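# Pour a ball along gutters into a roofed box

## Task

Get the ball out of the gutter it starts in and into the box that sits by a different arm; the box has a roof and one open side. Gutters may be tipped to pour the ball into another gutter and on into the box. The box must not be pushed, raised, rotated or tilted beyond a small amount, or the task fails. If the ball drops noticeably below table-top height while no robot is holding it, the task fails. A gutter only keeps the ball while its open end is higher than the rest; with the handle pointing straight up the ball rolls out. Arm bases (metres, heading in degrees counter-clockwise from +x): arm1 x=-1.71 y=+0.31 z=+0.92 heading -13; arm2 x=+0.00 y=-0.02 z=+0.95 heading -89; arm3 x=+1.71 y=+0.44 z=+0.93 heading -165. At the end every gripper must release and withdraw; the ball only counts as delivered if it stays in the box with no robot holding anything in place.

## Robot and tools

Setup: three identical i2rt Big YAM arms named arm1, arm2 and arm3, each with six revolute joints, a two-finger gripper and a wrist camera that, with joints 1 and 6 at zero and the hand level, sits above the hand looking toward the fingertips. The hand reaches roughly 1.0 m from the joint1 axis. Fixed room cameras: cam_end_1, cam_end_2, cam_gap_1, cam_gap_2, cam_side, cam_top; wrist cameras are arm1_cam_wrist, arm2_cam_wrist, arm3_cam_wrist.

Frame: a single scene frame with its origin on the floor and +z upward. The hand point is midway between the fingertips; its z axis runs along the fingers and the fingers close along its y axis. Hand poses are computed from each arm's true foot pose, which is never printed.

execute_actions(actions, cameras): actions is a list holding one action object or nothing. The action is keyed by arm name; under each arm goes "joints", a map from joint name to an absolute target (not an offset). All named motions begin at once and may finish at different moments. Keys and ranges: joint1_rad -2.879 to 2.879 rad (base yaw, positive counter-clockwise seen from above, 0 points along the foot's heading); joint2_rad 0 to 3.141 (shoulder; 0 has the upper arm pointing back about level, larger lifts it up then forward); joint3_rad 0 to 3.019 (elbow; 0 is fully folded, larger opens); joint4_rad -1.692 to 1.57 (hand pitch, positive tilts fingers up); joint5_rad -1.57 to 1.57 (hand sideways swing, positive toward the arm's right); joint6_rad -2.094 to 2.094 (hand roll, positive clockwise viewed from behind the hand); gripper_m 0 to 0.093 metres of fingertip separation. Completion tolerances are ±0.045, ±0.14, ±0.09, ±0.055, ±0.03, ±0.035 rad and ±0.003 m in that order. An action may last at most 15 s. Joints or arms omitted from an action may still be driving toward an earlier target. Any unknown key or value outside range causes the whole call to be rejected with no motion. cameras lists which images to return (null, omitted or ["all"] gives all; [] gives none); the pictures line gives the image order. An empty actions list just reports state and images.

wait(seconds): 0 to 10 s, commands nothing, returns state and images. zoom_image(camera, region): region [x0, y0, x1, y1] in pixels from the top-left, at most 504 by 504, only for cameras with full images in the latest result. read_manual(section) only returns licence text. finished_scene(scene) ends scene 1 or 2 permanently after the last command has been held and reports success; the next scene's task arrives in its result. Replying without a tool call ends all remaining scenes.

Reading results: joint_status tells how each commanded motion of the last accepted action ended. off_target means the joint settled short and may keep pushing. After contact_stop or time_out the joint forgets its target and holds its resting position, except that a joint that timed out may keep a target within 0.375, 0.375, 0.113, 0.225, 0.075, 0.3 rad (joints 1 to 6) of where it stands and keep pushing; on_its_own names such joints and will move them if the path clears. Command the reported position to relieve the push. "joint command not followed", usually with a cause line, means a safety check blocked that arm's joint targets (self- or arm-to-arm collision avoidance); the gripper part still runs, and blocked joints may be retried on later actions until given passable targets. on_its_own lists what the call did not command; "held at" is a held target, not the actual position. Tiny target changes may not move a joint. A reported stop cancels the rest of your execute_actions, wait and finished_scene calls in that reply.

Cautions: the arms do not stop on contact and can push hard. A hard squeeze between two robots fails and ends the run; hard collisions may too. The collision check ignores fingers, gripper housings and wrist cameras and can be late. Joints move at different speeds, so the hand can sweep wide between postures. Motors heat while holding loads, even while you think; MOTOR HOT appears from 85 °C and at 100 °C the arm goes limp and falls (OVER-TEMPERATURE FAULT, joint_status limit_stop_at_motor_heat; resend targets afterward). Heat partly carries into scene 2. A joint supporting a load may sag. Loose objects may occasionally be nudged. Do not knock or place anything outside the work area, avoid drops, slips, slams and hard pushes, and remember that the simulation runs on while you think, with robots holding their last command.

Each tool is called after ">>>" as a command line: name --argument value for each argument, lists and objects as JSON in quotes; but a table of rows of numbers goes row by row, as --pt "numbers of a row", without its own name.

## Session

>>> execute_actions --actions '[]' --cameras '["cam_end_1","cam_end_2","cam_side","cam_top"]'

Scene clock: 0.00 s.
arm1.joint_positions: joint1_rad=+0.274 joint2_rad=+0.365 joint3_rad=+1.664 joint4_rad=-1.606 joint5_rad=-0.144 joint6_rad=-0.010 gripper_m=+0.094
arm1.joint_status: not commanded
arm1.hand: x=-1.6971 y=+0.3301 z=+1.5441 quat_wxyz=(-0.594, +0.062, -0.799, -0.071) (m; scene frame)
arm2.joint_positions: joint1_rad=+0.426 joint2_rad=+0.414 joint3_rad=+1.580 joint4_rad=-1.327 joint5_rad=+0.212 joint6_rad=+0.421 gripper_m=+0.094
arm2.joint_status: not commanded
arm2.hand: x=+0.0156 y=-0.1173 z=+1.6078 quat_wxyz=(-0.575, -0.575, -0.495, +0.306) (m; scene frame)
arm3.joint_positions: joint1_rad=+0.611 joint2_rad=+0.633 joint3_rad=+1.352 joint4_rad=-1.548 joint5_rad=+0.219 joint6_rad=-0.664 gripper_m=+0.095
arm3.joint_status: not commanded
arm3.hand: x=+1.5579 y=+0.3071 z=+1.4122 quat_wxyz=(+0.068, -0.691, -0.617, +0.371) (m; scene frame)
pictures: cam_end_1, cam_end_2, cam_side, cam_top
Images, in order (width x height): cam_end_1 896x504, cam_end_2 896x504, cam_side 896x504, cam_top 896x504.

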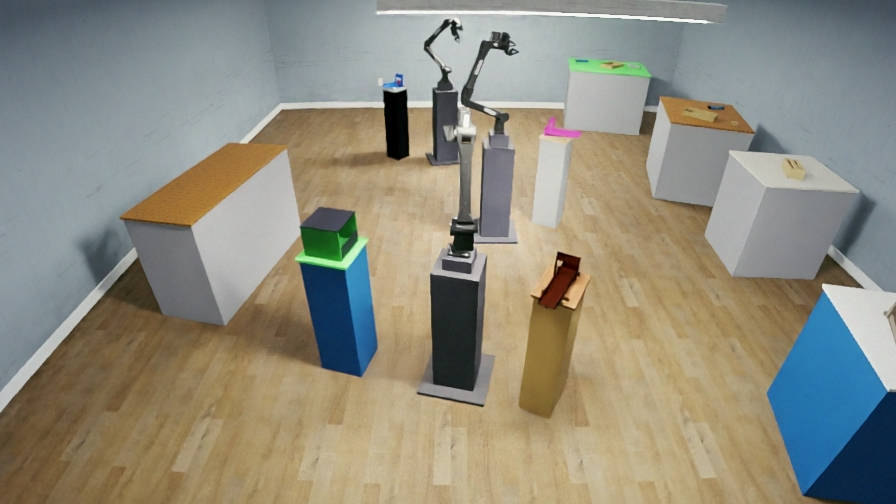

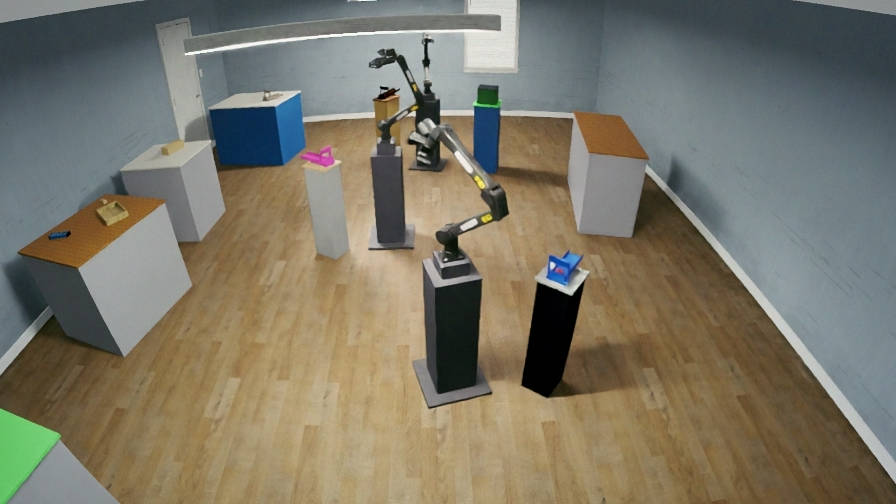

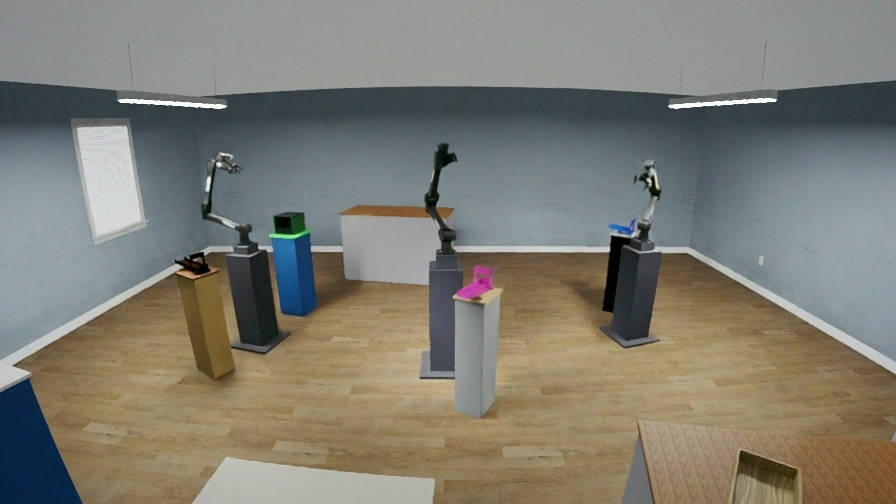

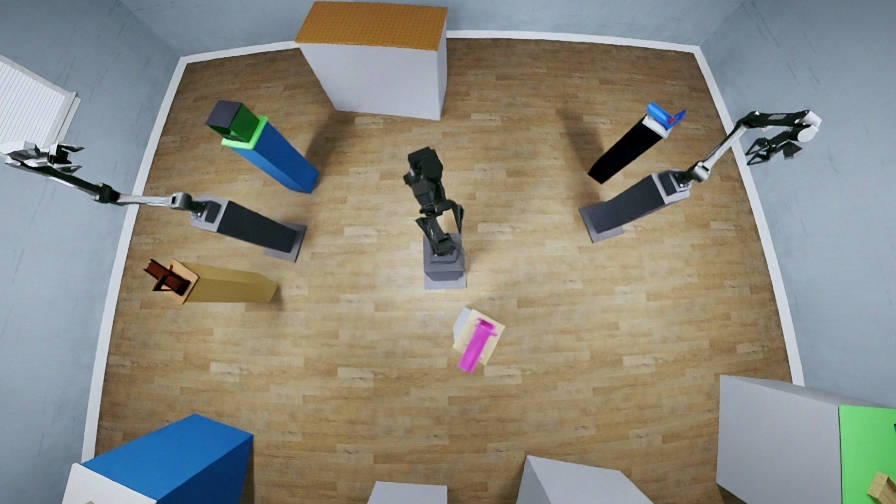

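>>> execute_actions --actions '[{"arm1":{"joints":{"joint1_rad":-1.55,"joint2_rad":1.66,"joint3_rad":1.47,"joint4_rad":-1.36,"joint5_rad":0,"joint6_rad":0.14}},"arm2":{"joints":{"joint1_rad":0.54,"joint2_rad":1.66,"joint3_rad":1.47,"joint4_rad":-1.36,"joint5_rad":0,"joint6_rad":-0.58}},"arm3":{"joints":{"joint1_rad":-2.13,"joint2_rad":1.66,"joint3_rad":1.47,"joint4_rad":-1.36,"joint5_rad":0,"joint6_rad":0.23}}}]' --cameras '["arm1_cam_wrist","arm2_cam_wrist","arm3_cam_wrist"]'

Scene clock: 2.67 s.
arm1.joint_positions: joint1_rad=-1.551 joint2_rad=+1.661 joint3_rad=+1.470 joint4_rad=-1.361 joint5_rad=+0.001 joint6_rad=+0.134 gripper_m=+0.094
arm1.joint_status: all done
arm1.hand: x=-1.8228 y=-0.1836 z=+1.0980 quat_wxyz=(-0.006, -0.818, -0.575, -0.001) (m; scene frame)
arm2.joint_positions: joint1_rad=+0.535 joint2_rad=+1.672 joint3_rad=+1.461 joint4_rad=-1.345 joint5_rad=+0.003 joint6_rad=-0.563 gripper_m=+0.094
arm2.joint_status: all done
arm2.hand: x=+0.2643 y=-0.4538 z=+1.1242 quat_wxyz=(+0.002, -0.228, -0.974, +0.012) (m; scene frame)
arm3.joint_positions: joint1_rad=-2.137 joint2_rad=+1.678 joint3_rad=+1.458 joint4_rad=-1.356 joint5_rad=-0.001 joint6_rad=+0.222 gripper_m=+0.095
arm3.joint_status: all done
arm3.hand: x=+1.8667 y=+0.9221 z=+1.1001 quat_wxyz=(-0.006, -0.499, +0.866, +0.003) (m; scene frame)
pictures: arm1_cam_wrist, arm2_cam_wrist, arm3_cam_wrist
Images, in order (width x height): arm1_cam_wrist 616x616, arm2_cam_wrist 616x616, arm3_cam_wrist 616x616.

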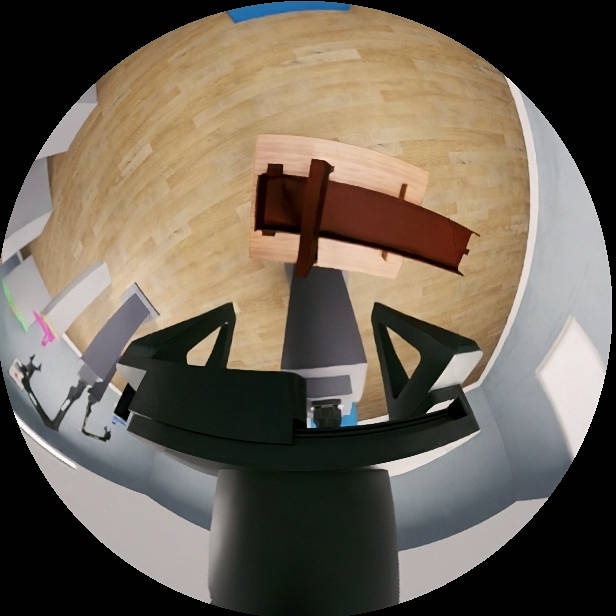

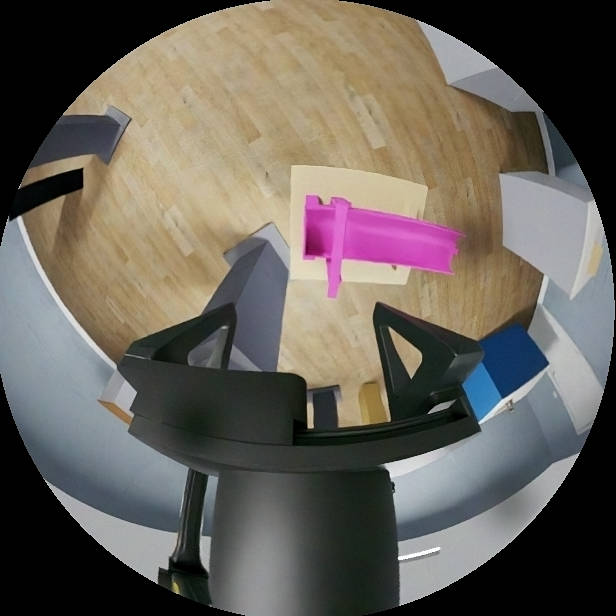

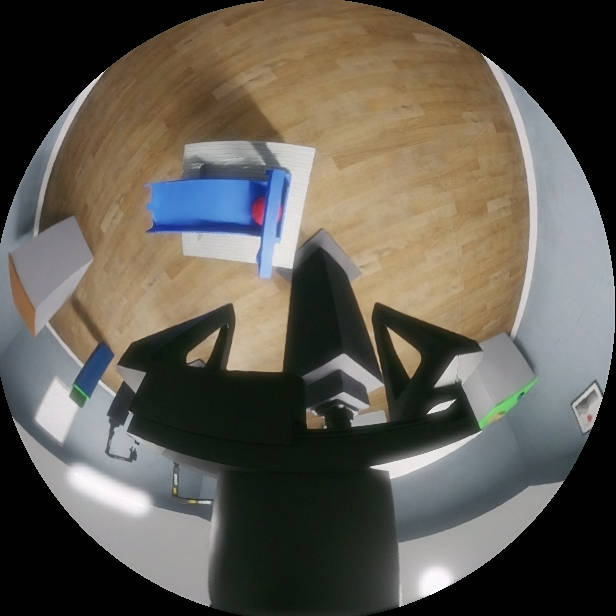

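>>> execute_actions --actions '[{"arm1":{"joints":{"joint1_rad":-1.513,"joint2_rad":1.9,"joint3_rad":1.395,"joint4_rad":-1.12,"joint5_rad":0.24,"joint6_rad":0.32}},"arm2":{"joints":{"joint1_rad":0.51,"joint2_rad":1.83,"joint3_rad":1.19,"joint4_rad":-0.78,"joint5_rad":0.22,"joint6_rad":-0.5}},"arm3":{"joints":{"joint2_rad":1.85,"joint3_rad":1.285,"joint4_rad":-0.885,"joint5_rad":-0.24,"joint6_rad":0.32}}}]' --cameras '["arm1_cam_wrist","arm2_cam_wrist","arm3_cam_wrist"]'

Scene clock: 4.33 s.
arm1.joint_positions: joint1_rad=-1.519 joint2_rad=+1.891 joint3_rad=+1.400 joint4_rad=-1.130 joint5_rad=+0.241 joint6_rad=+0.313 gripper_m=+0.094
arm1.joint_status: all done
arm1.hand: x=-1.8501 y=-0.2048 z=+0.9621 quat_wxyz=(+0.098, -0.850, -0.514, +0.066) (m; scene frame)
arm2.joint_positions: joint1_rad=+0.515 joint2_rad=+1.854 joint3_rad=+1.175 joint4_rad=-0.799 joint5_rad=+0.222 joint6_rad=-0.517 gripper_m=+0.094
arm2.joint_status: all done
arm2.hand: x=+0.2246 y=-0.4857 z=+0.9450 quat_wxyz=(+0.051, -0.263, -0.956, +0.117) (m; scene frame)
arm3.joint_positions: joint1_rad=-2.138 joint2_rad=+1.860 joint3_rad=+1.264 joint4_rad=-0.899 joint5_rad=-0.236 joint6_rad=+0.311 gripper_m=+0.095
arm3.joint_status: all done
arm3.hand: x=+1.8355 y=+0.9615 z=+0.9496 quat_wxyz=(-0.060, -0.460, +0.878, +0.114) (m; scene frame)
pictures: arm1_cam_wrist, arm2_cam_wrist, arm3_cam_wrist
Images, in order (width x height): arm1_cam_wrist 616x616, arm2_cam_wrist 616x616, arm3_cam_wrist 616x616.

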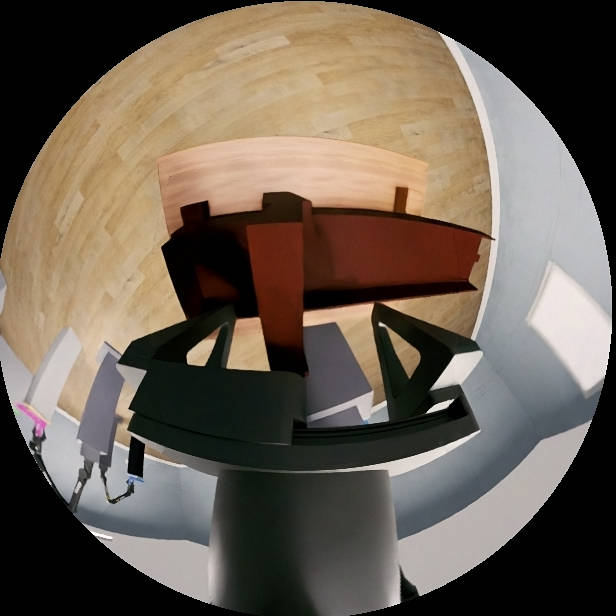

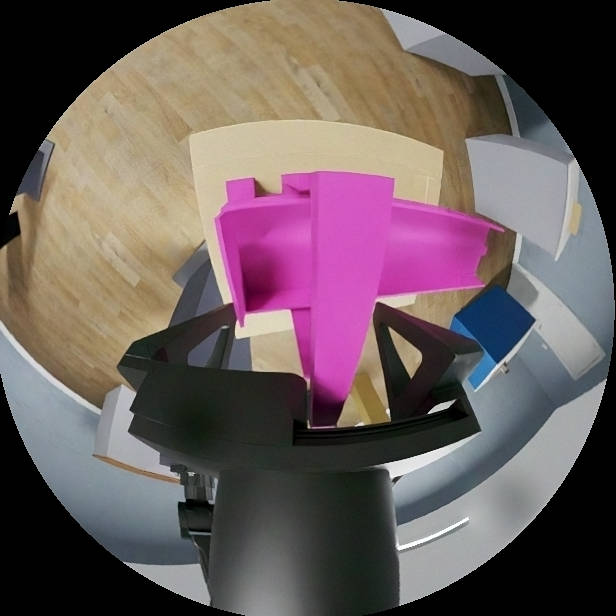

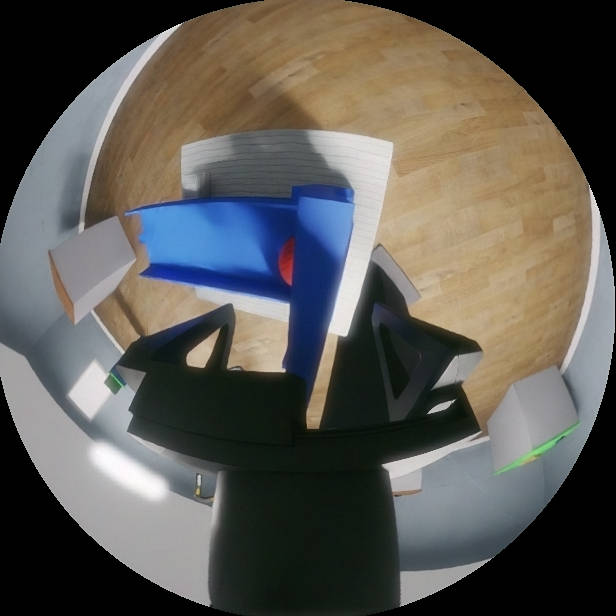

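>>> execute_actions --actions '[{"arm1":{"joints":{"gripper_m":0}},"arm2":{"joints":{"gripper_m":0}},"arm3":{"joints":{"gripper_m":0}}}]' --cameras '[]'

>>> execute_actions --actions '[{"arm3":{"joints":{"joint2_rad":1.6,"joint3_rad":1.45,"joint4_rad":-1.0,"joint5_rad":-0.35}},"arm2":{"joints":{"joint2_rad":1.6,"joint3_rad":1.45,"joint4_rad":-1.17}},"arm1":{"joints":{"joint2_rad":1.6,"joint3_rad":1.45,"joint4_rad":-1.17}}}]' --cameras '[]'

>>> execute_actions --actions '[{"arm3":{"joints":{"joint4_rad":-0.9,"joint6_rad":1.57}},"arm2":{"joints":{"joint1_rad":1.8,"joint5_rad":0,"joint6_rad":-1.57}},"arm1":{"joints":{"joint1_rad":0.05,"joint5_rad":0,"joint6_rad":-1.57}}}]' --cameras '[]'

>>> execute_actions --actions '[{"arm3":{"joints":{"joint1_rad":0,"joint5_rad":0}},"arm2":{"joints":{"joint2_rad":2.17,"joint3_rad":1.78,"joint4_rad":-0.58}},"arm1":{"joints":{"joint2_rad":1.96,"joint3_rad":1.38,"joint4_rad":-0.45}}}]' --cameras '["cam_side","cam_gap_2"]'

>>> zoom_image --camera "cam_side" --region '[430, 160, 670, 280]'

Scene clock: 5.30 s.
arm1.joint_positions: joint1_rad=-1.518 joint2_rad=+1.891 joint3_rad=+1.398 joint4_rad=-1.130 joint5_rad=+0.238 joint6_rad=+0.315 gripper_m=+0.010
arm1.joint_status: gripper_m off_target (ended at +0.010, target +0.000)
arm1.hand: x=-1.8493 y=-0.2043 z=+0.9615 quat_wxyz=(+0.097, -0.850, -0.513, +0.065) (m; scene frame)
arm2.joint_positions: joint1_rad=+0.514 joint2_rad=+1.854 joint3_rad=+1.175 joint4_rad=-0.794 joint5_rad=+0.219 joint6_rad=-0.510 gripper_m=+0.009
arm2.joint_status: gripper_m off_target (ended at +0.009, target +0.000)
arm2.hand: x=+0.2252 y=-0.4867 z=+0.9451 quat_wxyz=(+0.048, -0.266, -0.955, +0.118) (m; scene frame)
arm3.joint_positions: joint1_rad=-2.137 joint2_rad=+1.859 joint3_rad=+1.264 joint4_rad=-0.896 joint5_rad=-0.240 joint6_rad=+0.315 gripper_m=+0.011
arm3.joint_status: gripper_m off_target (ended at +0.011, target +0.000)
arm3.hand: x=+1.8345 y=+0.9626 z=+0.9503 quat_wxyz=(-0.061, -0.459, +0.879, +0.117) (m; scene frame)
pictures: none
No camera images: the call's "cameras" was empty. Leave "cameras" out to get every camera's image.

Scene clock: 6.67 s.
arm1.joint_positions: joint1_rad=-1.518 joint2_rad=+1.600 joint3_rad=+1.420 joint4_rad=-1.158 joint5_rad=+0.237 joint6_rad=+0.315 gripper_m=+0.010
arm1.joint_status: all done
arm1.hand: x=-1.8517 y=-0.2085 z=+1.1185 quat_wxyz=(-0.010, -0.854, -0.495, +0.157) (m; scene frame)
arm2.joint_positions: joint1_rad=+0.514 joint2_rad=+1.611 joint3_rad=+1.419 joint4_rad=-1.158 joint5_rad=+0.217 joint6_rad=-0.510 gripper_m=+0.009
arm2.joint_status: all done
arm2.hand: x=+0.2382 y=-0.5017 z=+1.1477 quat_wxyz=(+0.003, -0.271, -0.949, +0.160) (m; scene frame)
arm3.joint_positions: joint1_rad=-2.137 joint2_rad=+1.610 joint3_rad=+1.430 joint4_rad=-0.996 joint5_rad=-0.344 joint6_rad=+0.316 gripper_m=+0.011
arm3.joint_status: all done
arm3.hand: x=+1.8324 y=+1.0058 z=+1.1509 quat_wxyz=(+0.013, -0.471, +0.843, +0.260) (m; scene frame)
pictures: none
No camera images: the call's "cameras" was empty. Leave "cameras" out to get every camera's image.

Scene clock: 8.97 s.
arm1.joint_positions: joint1_rad=+0.052 joint2_rad=+1.604 joint3_rad=+1.420 joint4_rad=-1.158 joint5_rad=-0.001 joint6_rad=-1.562 gripper_m=+0.010
arm1.joint_status: all done
arm1.hand: x=-1.1924 y=+0.2136 z=+1.1243 quat_wxyz=(-0.082, +0.633, -0.765, +0.088) (m; scene frame)
arm2.joint_positions: joint1_rad=+1.806 joint2_rad=+1.612 joint3_rad=+1.419 joint4_rad=-1.158 joint5_rad=-0.001 joint6_rad=-1.555 gripper_m=+0.009
arm2.joint_status: all done
arm2.hand: x=+0.5204 y=+0.1084 z=+1.1342 quat_wxyz=(-0.080, +0.780, -0.617, +0.063) (m; scene frame)
arm3.joint_positions: joint1_rad=-2.137 joint2_rad=+1.610 joint3_rad=+1.430 joint4_rad=-0.926 joint5_rad=-0.345 joint6_rad=+1.564 gripper_m=+0.010
arm3.joint_status: all done
arm3.hand: x=+1.8369 y=+1.0200 z=+1.1578 quat_wxyz=(-0.135, +0.103, +0.953, +0.252) (m; scene frame)
pictures: none
No camera images: the call's "cameras" was empty. Leave "cameras" out to get every camera's image.

Scene clock: 11.17 s.
arm1.joint_positions: joint1_rad=+0.052 joint2_rad=+1.973 joint3_rad=+1.353 joint4_rad=-0.476 joint5_rad=-0.001 joint6_rad=-1.564 gripper_m=+0.010
arm1.joint_status: all done
arm1.hand: x=-1.0695 y=+0.1935 z=+0.9401 quat_wxyz=(-0.160, +0.619, -0.747, +0.181) (m; scene frame)
arm2.joint_positions: joint1_rad=+1.806 joint2_rad=+2.226 joint3_rad=+1.728 joint4_rad=-0.609 joint5_rad=+0.000 joint6_rad=-1.558 gripper_m=+0.009
arm2.joint_status: all done
arm2.hand: x=+0.7290 y=+0.1602 z=+0.9250 quat_wxyz=(-0.175, +0.766, -0.604, +0.137) (m; scene frame)
arm3.joint_positions: joint1_rad=+0.008 joint2_rad=+1.614 joint3_rad=+1.430 joint4_rad=-0.911 joint5_rad=-0.003 joint6_rad=+1.569 gripper_m=+0.011
arm3.joint_status: all done
arm3.hand: x=+1.1448 y=+0.2841 z=+1.1514 quat_wxyz=(-0.189, -0.774, +0.586, +0.147) (m; scene frame)
pictures: cam_gap_2, cam_side
Images, in order (width x height): cam_gap_2 896x504, cam_side 896x504.

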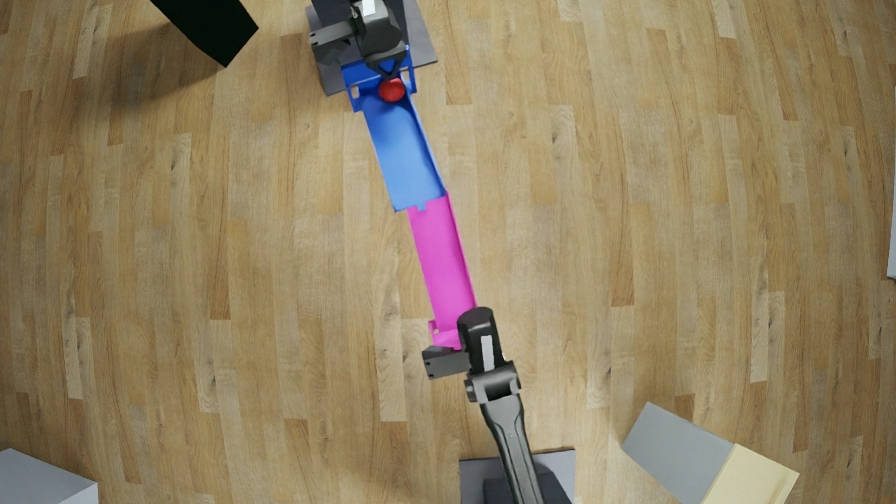

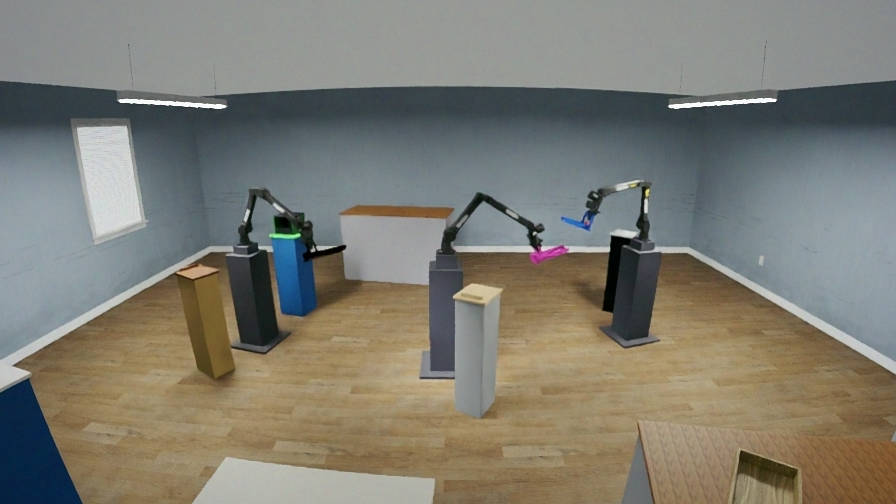

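Region (430, 160, 670, 280) of cam_side's 896x504 image, scaled by 2.100, with more detail than that image has.

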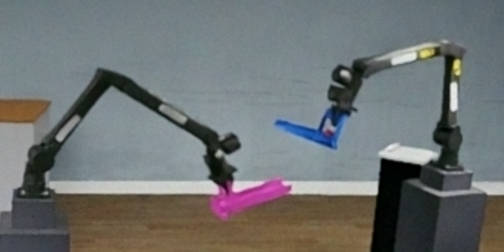

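>>> execute_actions --actions '[{"arm3":{"joints":{"joint1_rad":0.03,"joint2_rad":1.93,"joint3_rad":1.91,"joint4_rad":-1.1}}}]' --cameras '["cam_side","cam_gap_2"]'

>>> zoom_image --camera "cam_side" --region '[430, 160, 670, 280]'

Scene clock: 12.60 s.
arm1.joint_positions: joint1_rad=+0.052 joint2_rad=+1.973 joint3_rad=+1.353 joint4_rad=-0.476 joint5_rad=-0.001 joint6_rad=-1.564 gripper_m=+0.010
arm1.joint_status: not commanded
arm1.hand: x=-1.0695 y=+0.1935 z=+0.9401 quat_wxyz=(-0.160, +0.619, -0.747, +0.181) (m; scene frame)
arm2.joint_positions: joint1_rad=+1.806 joint2_rad=+2.226 joint3_rad=+1.728 joint4_rad=-0.609 joint5_rad=+0.000 joint6_rad=-1.558 gripper_m=+0.009
arm2.joint_status: not commanded
arm2.hand: x=+0.7290 y=+0.1602 z=+0.9250 quat_wxyz=(-0.175, +0.766, -0.604, +0.137) (m; scene frame)
arm3.joint_positions: joint1_rad=+0.024 joint2_rad=+1.959 joint3_rad=+1.855 joint4_rad=-1.095 joint5_rad=-0.003 joint6_rad=+1.569 gripper_m=+0.011
arm3.joint_status: all done
arm3.hand: x=+1.0483 y=+0.2464 z=+1.1209 quat_wxyz=(-0.149, -0.788, +0.587, +0.115) (m; scene frame)
pictures: cam_gap_2, cam_side
Images, in order (width x height): cam_gap_2 896x504, cam_side 896x504.

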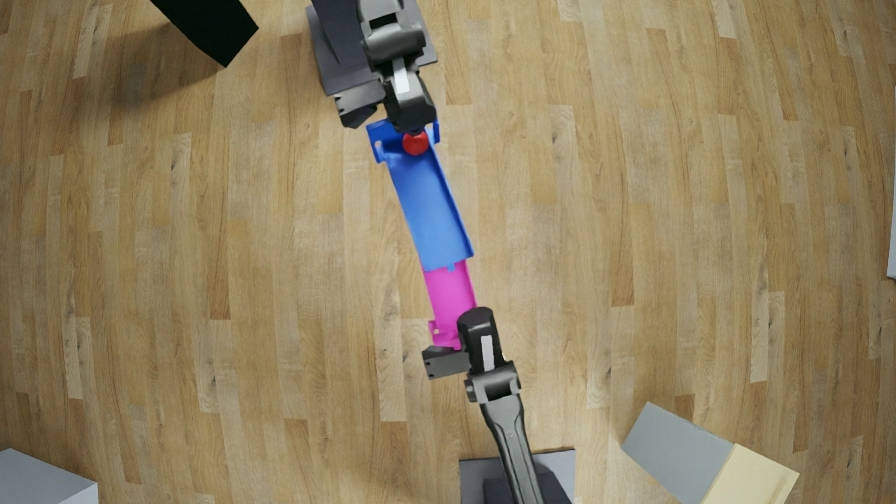

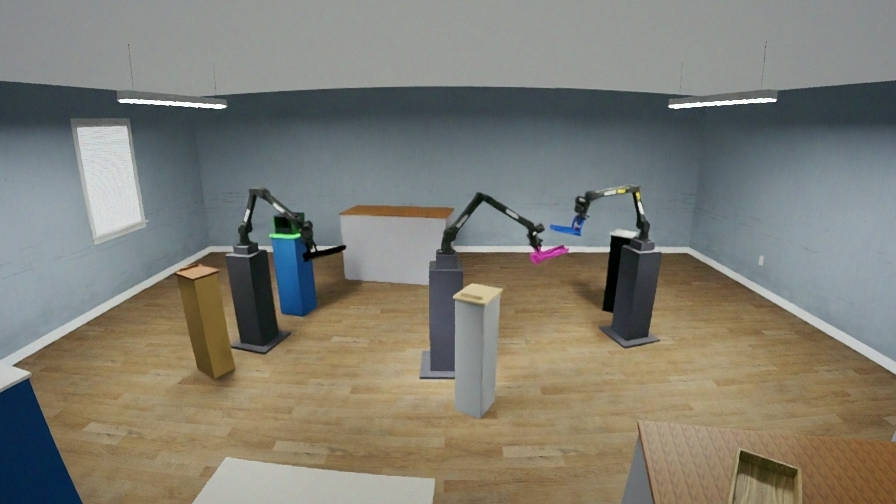

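Region (430, 160, 670, 280) of cam_side's 896x504 image, scaled by 2.100, with more detail than that image has.

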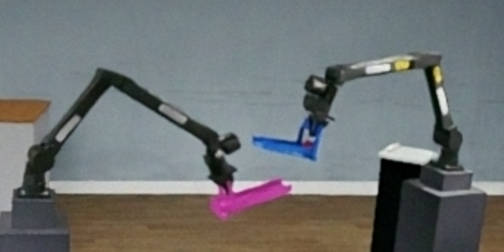

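>>> execute_actions --actions '[{"arm3":{"joints":{"joint4_rad":-1.37}}}]' --cameras '[]'

>>> wait --seconds 1.5

Scene clock: 13.67 s.
arm1.joint_positions: joint1_rad=+0.052 joint2_rad=+1.973 joint3_rad=+1.353 joint4_rad=-0.476 joint5_rad=-0.001 joint6_rad=-1.564 gripper_m=+0.010
arm1.joint_status: not commanded
arm1.hand: x=-1.0695 y=+0.1935 z=+0.9401 quat_wxyz=(-0.160, +0.619, -0.747, +0.181) (m; scene frame)
arm2.joint_positions: joint1_rad=+1.806 joint2_rad=+2.226 joint3_rad=+1.728 joint4_rad=-0.609 joint5_rad=+0.000 joint6_rad=-1.558 gripper_m=+0.009
arm2.joint_status: not commanded
arm2.hand: x=+0.7290 y=+0.1602 z=+0.9250 quat_wxyz=(-0.175, +0.766, -0.604, +0.137) (m; scene frame)
arm3.joint_positions: joint1_rad=+0.024 joint2_rad=+1.959 joint3_rad=+1.855 joint4_rad=-1.362 joint5_rad=-0.003 joint6_rad=+1.569 gripper_m=+0.011
arm3.joint_status: all done
arm3.hand: x=+1.1089 y=+0.2645 z=+1.1051 quat_wxyz=(-0.044, -0.800, +0.597, +0.036) (m; scene frame)
pictures: none
No camera images: the call's "cameras" was empty. Leave "cameras" out to get every camera's image.

Scene clock: 15.17 s.
arm1.joint_positions: joint1_rad=+0.052 joint2_rad=+1.973 joint3_rad=+1.353 joint4_rad=-0.476 joint5_rad=-0.001 joint6_rad=-1.564 gripper_m=+0.010
arm1.joint_status: not commanded
arm1.hand: x=-1.0695 y=+0.1935 z=+0.9401 quat_wxyz=(-0.160, +0.619, -0.747, +0.181) (m; scene frame)
arm2.joint_positions: joint1_rad=+1.806 joint2_rad=+2.225 joint3_rad=+1.728 joint4_rad=-0.608 joint5_rad=+0.001 joint6_rad=-1.559 gripper_m=+0.009
arm2.joint_status: not commanded
arm2.hand: x=+0.7294 y=+0.1601 z=+0.9257 quat_wxyz=(-0.175, +0.766, -0.603, +0.138) (m; scene frame)
arm3.joint_positions: joint1_rad=+0.024 joint2_rad=+1.959 joint3_rad=+1.855 joint4_rad=-1.362 joint5_rad=-0.003 joint6_rad=+1.569 gripper_m=+0.011
arm3.joint_status: all done
arm3.hand: x=+1.1091 y=+0.2645 z=+1.1050 quat_wxyz=(-0.043, -0.800, +0.597, +0.036) (m; scene frame)
wait: 1.50 s; at rest by 0.27 s
pictures: arm1_cam_wrist, arm2_cam_wrist, arm3_cam_wrist, cam_end_1, cam_end_2, cam_gap_1, cam_gap_2, cam_side, cam_top
Images, in order (width x height): arm1_cam_wrist 616x616, arm2_cam_wrist 616x616, arm3_cam_wrist 616x616, cam_end_1 896x504, cam_end_2 896x504, cam_gap_1 896x504, cam_gap_2 896x504, cam_side 896x504, cam_top 896x504.

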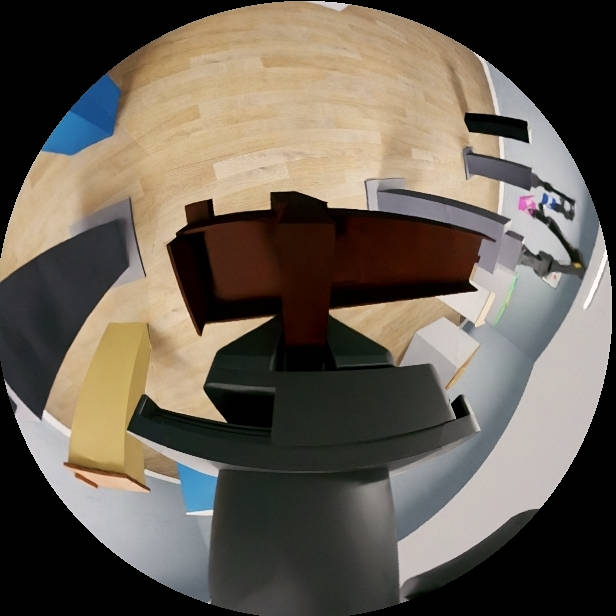

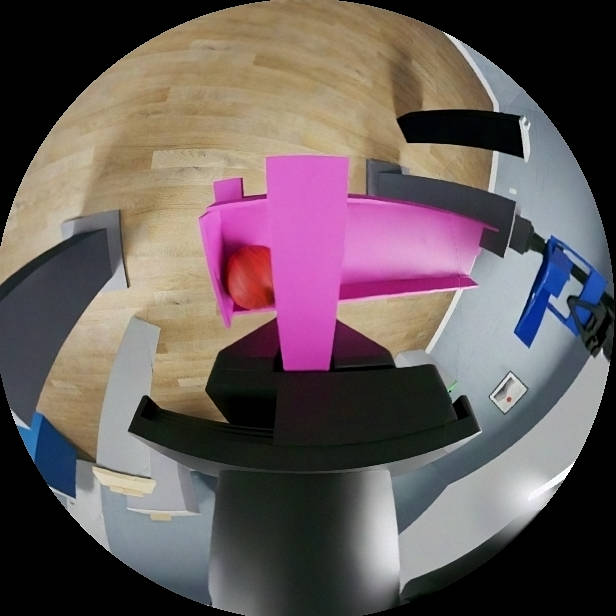

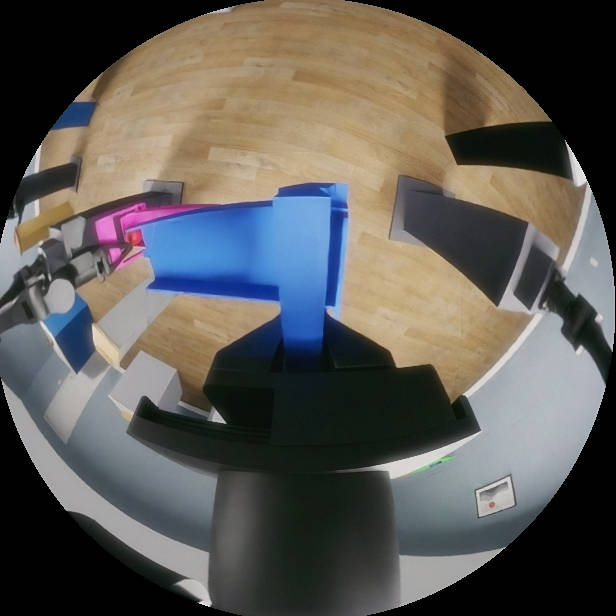

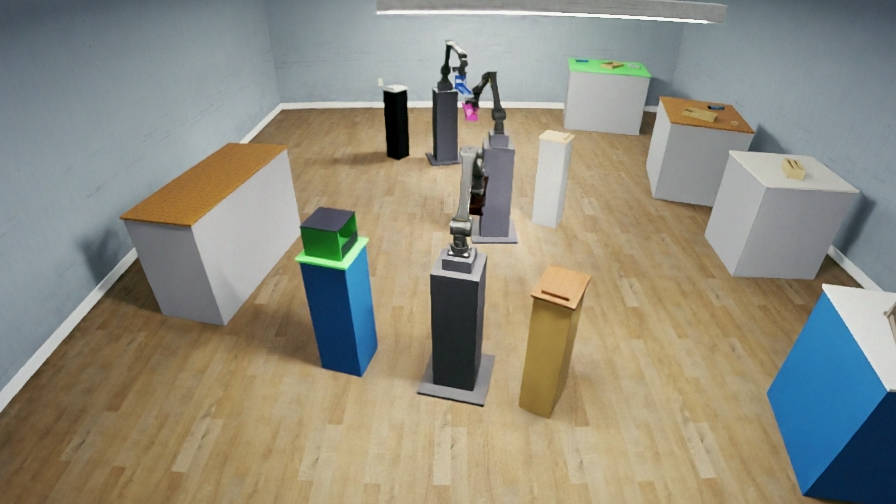

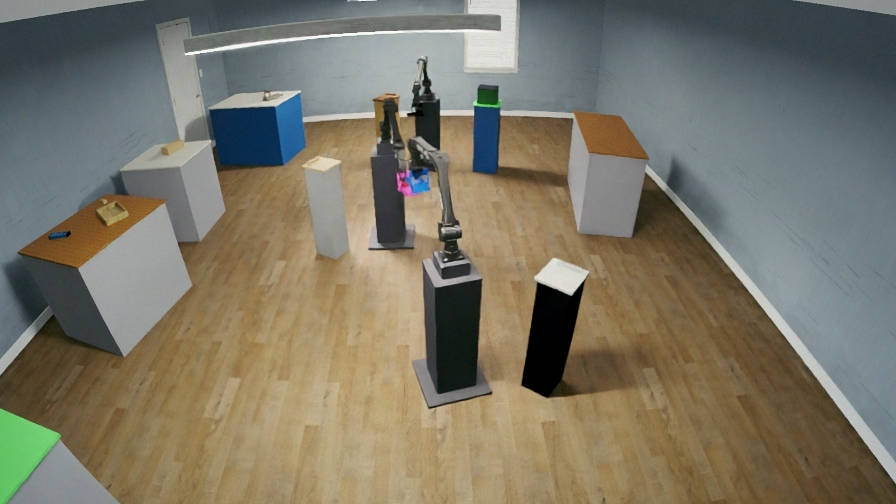

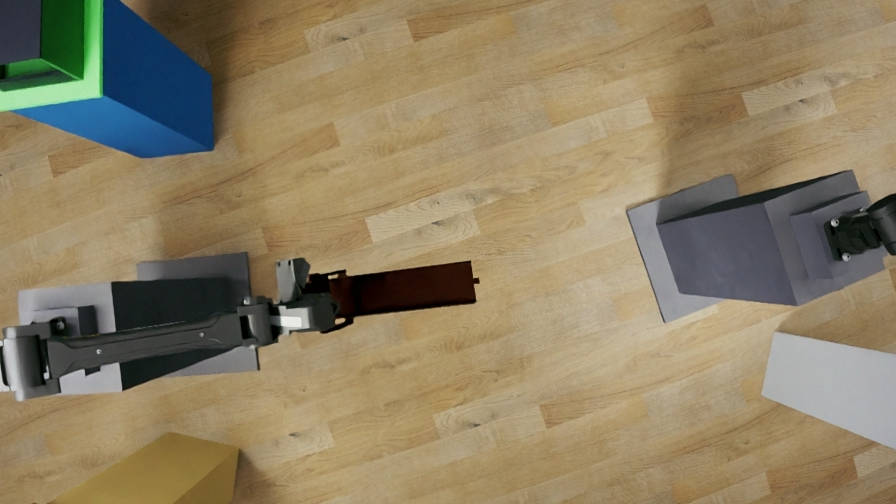

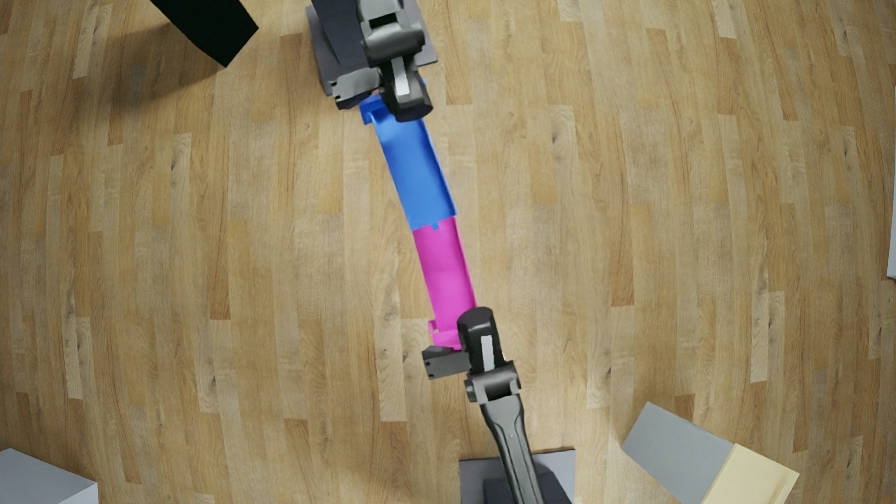

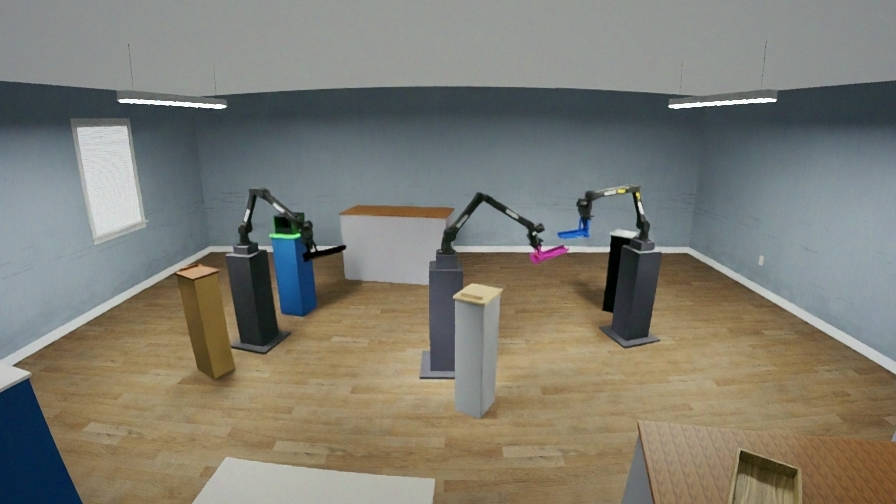

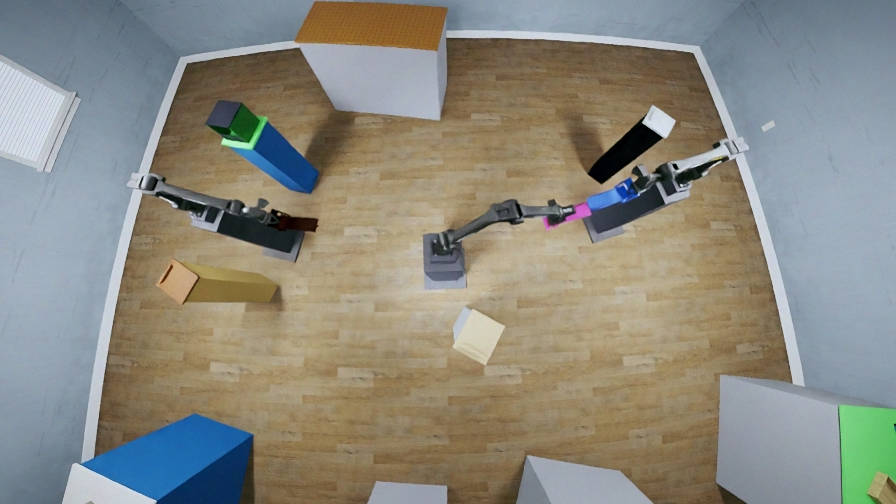

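>>> execute_actions --actions '[{"arm3":{"joints":{"joint1_rad":-2.137,"joint2_rad":1.55,"joint3_rad":1.45,"joint4_rad":-1.38,"joint5_rad":-0.24,"joint6_rad":0.315}}}]' --cameras '[]'

>>> execute_actions --actions '[{"arm3":{"joints":{"joint2_rad":1.84,"joint3_rad":1.3,"joint4_rad":-0.9}},"arm2":{"joints":{"joint2_rad":1.6,"joint3_rad":1.4,"joint4_rad":-0.75}}}]' --cameras '[]'

>>> execute_actions --actions '[{"arm3":{"joints":{"gripper_m":0.09}},"arm2":{"joints":{"joint1_rad":-1.78}}}]' --cameras '[]'

>>> execute_actions --actions '[{"arm3":{"joints":{"joint2_rad":1.6,"joint3_rad":1.55,"joint4_rad":-1.45}},"arm2":{"joints":{"joint2_rad":1.9,"joint3_rad":1.88,"joint4_rad":-1.08}}}]' --cameras '["cam_side","cam_gap_1"]'

>>> zoom_image --camera "cam_side" --region '[220, 160, 460, 280]'

Scene clock: 17.47 s.
arm1.joint_positions: joint1_rad=+0.052 joint2_rad=+1.973 joint3_rad=+1.353 joint4_rad=-0.476 joint5_rad=-0.001 joint6_rad=-1.564 gripper_m=+0.010
arm1.joint_status: not commanded
arm1.hand: x=-1.0695 y=+0.1935 z=+0.9401 quat_wxyz=(-0.160, +0.619, -0.747, +0.181) (m; scene frame)
arm2.joint_positions: joint1_rad=+1.806 joint2_rad=+2.225 joint3_rad=+1.728 joint4_rad=-0.608 joint5_rad=+0.001 joint6_rad=-1.559 gripper_m=+0.009
arm2.joint_status: not commanded
arm2.hand: x=+0.7294 y=+0.1600 z=+0.9257 quat_wxyz=(-0.175, +0.766, -0.603, +0.138) (m; scene frame)
arm3.joint_positions: joint1_rad=-2.144 joint2_rad=+1.565 joint3_rad=+1.442 joint4_rad=-1.371 joint5_rad=-0.236 joint6_rad=+0.326 gripper_m=+0.011
arm3.joint_status: all done
arm3.hand: x=+1.8273 y=+0.9175 z=+1.1523 quat_wxyz=(-0.060, -0.451, +0.883, +0.114) (m; scene frame)
pictures: none
No camera images: the call's "cameras" was empty. Leave "cameras" out to get every camera's image.

Scene clock: 19.03 s.
arm1.joint_positions: joint1_rad=+0.052 joint2_rad=+1.973 joint3_rad=+1.353 joint4_rad=-0.476 joint5_rad=-0.001 joint6_rad=-1.564 gripper_m=+0.010
arm1.joint_status: not commanded
arm1.hand: x=-1.0695 y=+0.1935 z=+0.9401 quat_wxyz=(-0.160, +0.619, -0.747, +0.181) (m; scene frame)
arm2.joint_positions: joint1_rad=+1.806 joint2_rad=+1.612 joint3_rad=+1.392 joint4_rad=-0.746 joint5_rad=+0.001 joint6_rad=-1.559 gripper_m=+0.009
arm2.joint_status: all done
arm2.hand: x=+0.6021 y=+0.1289 z=+1.1599 quat_wxyz=(-0.228, +0.752, -0.592, +0.179) (m; scene frame)
arm3.joint_positions: joint1_rad=-2.143 joint2_rad=+1.861 joint3_rad=+1.277 joint4_rad=-0.916 joint5_rad=-0.241 joint6_rad=+0.320 gripper_m=+0.011
arm3.joint_status: all done
arm3.hand: x=+1.8381 y=+0.9627 z=+0.9533 quat_wxyz=(-0.064, -0.454, +0.882, +0.114) (m; scene frame)
pictures: none
No camera images: the call's "cameras" was empty. Leave "cameras" out to get every camera's image.

Scene clock: 21.93 s.
arm1.joint_positions: joint1_rad=+0.052 joint2_rad=+1.973 joint3_rad=+1.353 joint4_rad=-0.476 joint5_rad=-0.001 joint6_rad=-1.564 gripper_m=+0.010
arm1.joint_status: not commanded
arm1.hand: x=-1.0695 y=+0.1935 z=+0.9401 quat_wxyz=(-0.160, +0.619, -0.747, +0.181) (m; scene frame)
arm2.joint_positions: joint1_rad=-1.788 joint2_rad=+1.623 joint3_rad=+1.392 joint4_rad=-0.746 joint5_rad=+0.003 joint6_rad=-1.560 gripper_m=+0.009
arm2.joint_status: all done
arm2.hand: x=-0.6023 y=+0.1050 z=+1.1712 quat_wxyz=(+0.228, -0.745, -0.597, +0.192) (m; scene frame)
arm3.joint_positions: joint1_rad=-2.143 joint2_rad=+1.859 joint3_rad=+1.277 joint4_rad=-0.914 joint5_rad=-0.241 joint6_rad=+0.320 gripper_m=+0.090
arm3.joint_status: all done
arm3.hand: x=+1.8383 y=+0.9632 z=+0.9541 quat_wxyz=(-0.063, -0.454, +0.881, +0.115) (m; scene frame)
pictures: none
No camera images: the call's "cameras" was empty. Leave "cameras" out to get every camera's image.

Scene clock: 23.27 s.
arm1.joint_positions: joint1_rad=+0.052 joint2_rad=+1.973 joint3_rad=+1.353 joint4_rad=-0.476 joint5_rad=-0.001 joint6_rad=-1.564 gripper_m=+0.010
arm1.joint_status: not commanded
arm1.hand: x=-1.0695 y=+0.1935 z=+0.9401 quat_wxyz=(-0.160, +0.619, -0.747, +0.181) (m; scene frame)
arm2.joint_positions: joint1_rad=-1.788 joint2_rad=+1.943 joint3_rad=+1.811 joint4_rad=-1.070 joint5_rad=+0.003 joint6_rad=-1.560 gripper_m=+0.009
arm2.joint_status: all done
arm2.hand: x=-0.6728 y=+0.1193 z=+1.1373 quat_wxyz=(+0.144, -0.766, -0.615, +0.123) (m; scene frame)
arm3.joint_positions: joint1_rad=-2.143 joint2_rad=+1.598 joint3_rad=+1.543 joint4_rad=-1.438 joint5_rad=-0.241 joint6_rad=+0.320 gripper_m=+0.090
arm3.joint_status: all done
arm3.hand: x=+1.8311 y=+0.9322 z=+1.1764 quat_wxyz=(-0.061, -0.454, +0.881, +0.117) (m; scene frame)
pictures: cam_gap_1, cam_side
Images, in order (width x height): cam_gap_1 896x504, cam_side 896x504.

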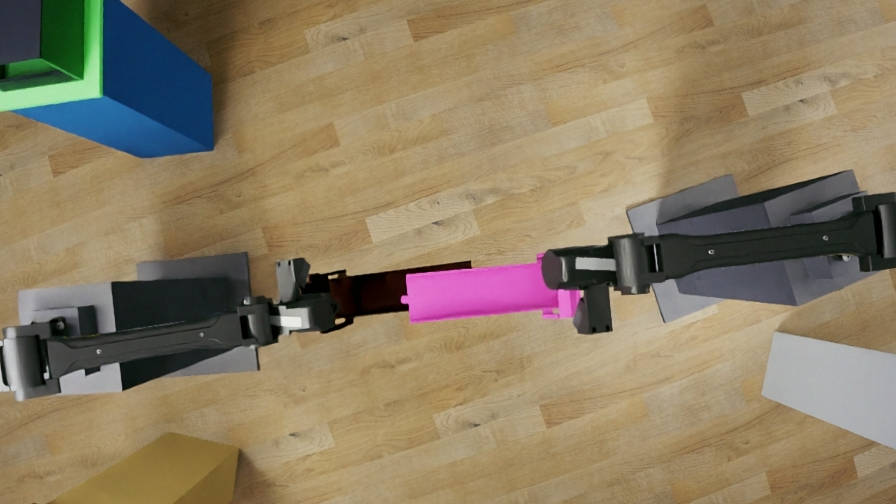

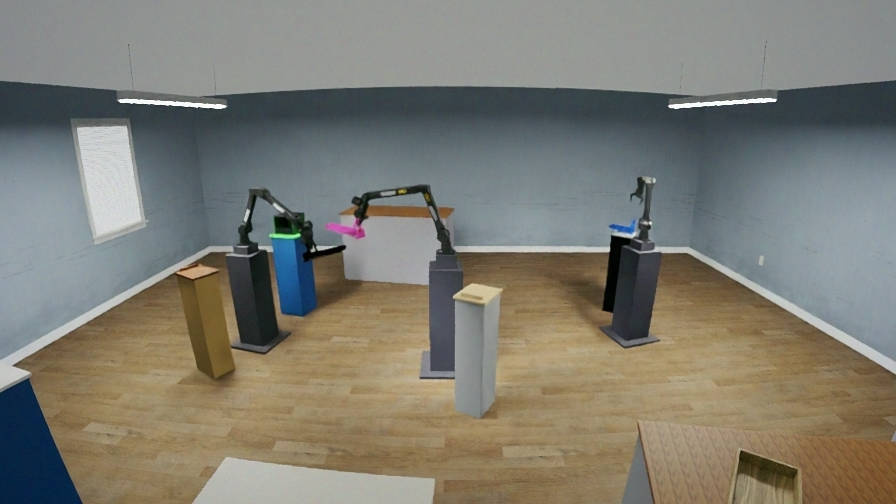

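Region (220, 160, 460, 280) of cam_side's 896x504 image, scaled by 2.100, with more detail than that image has.

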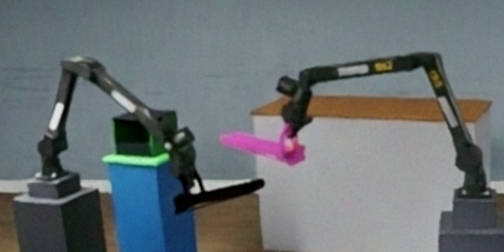

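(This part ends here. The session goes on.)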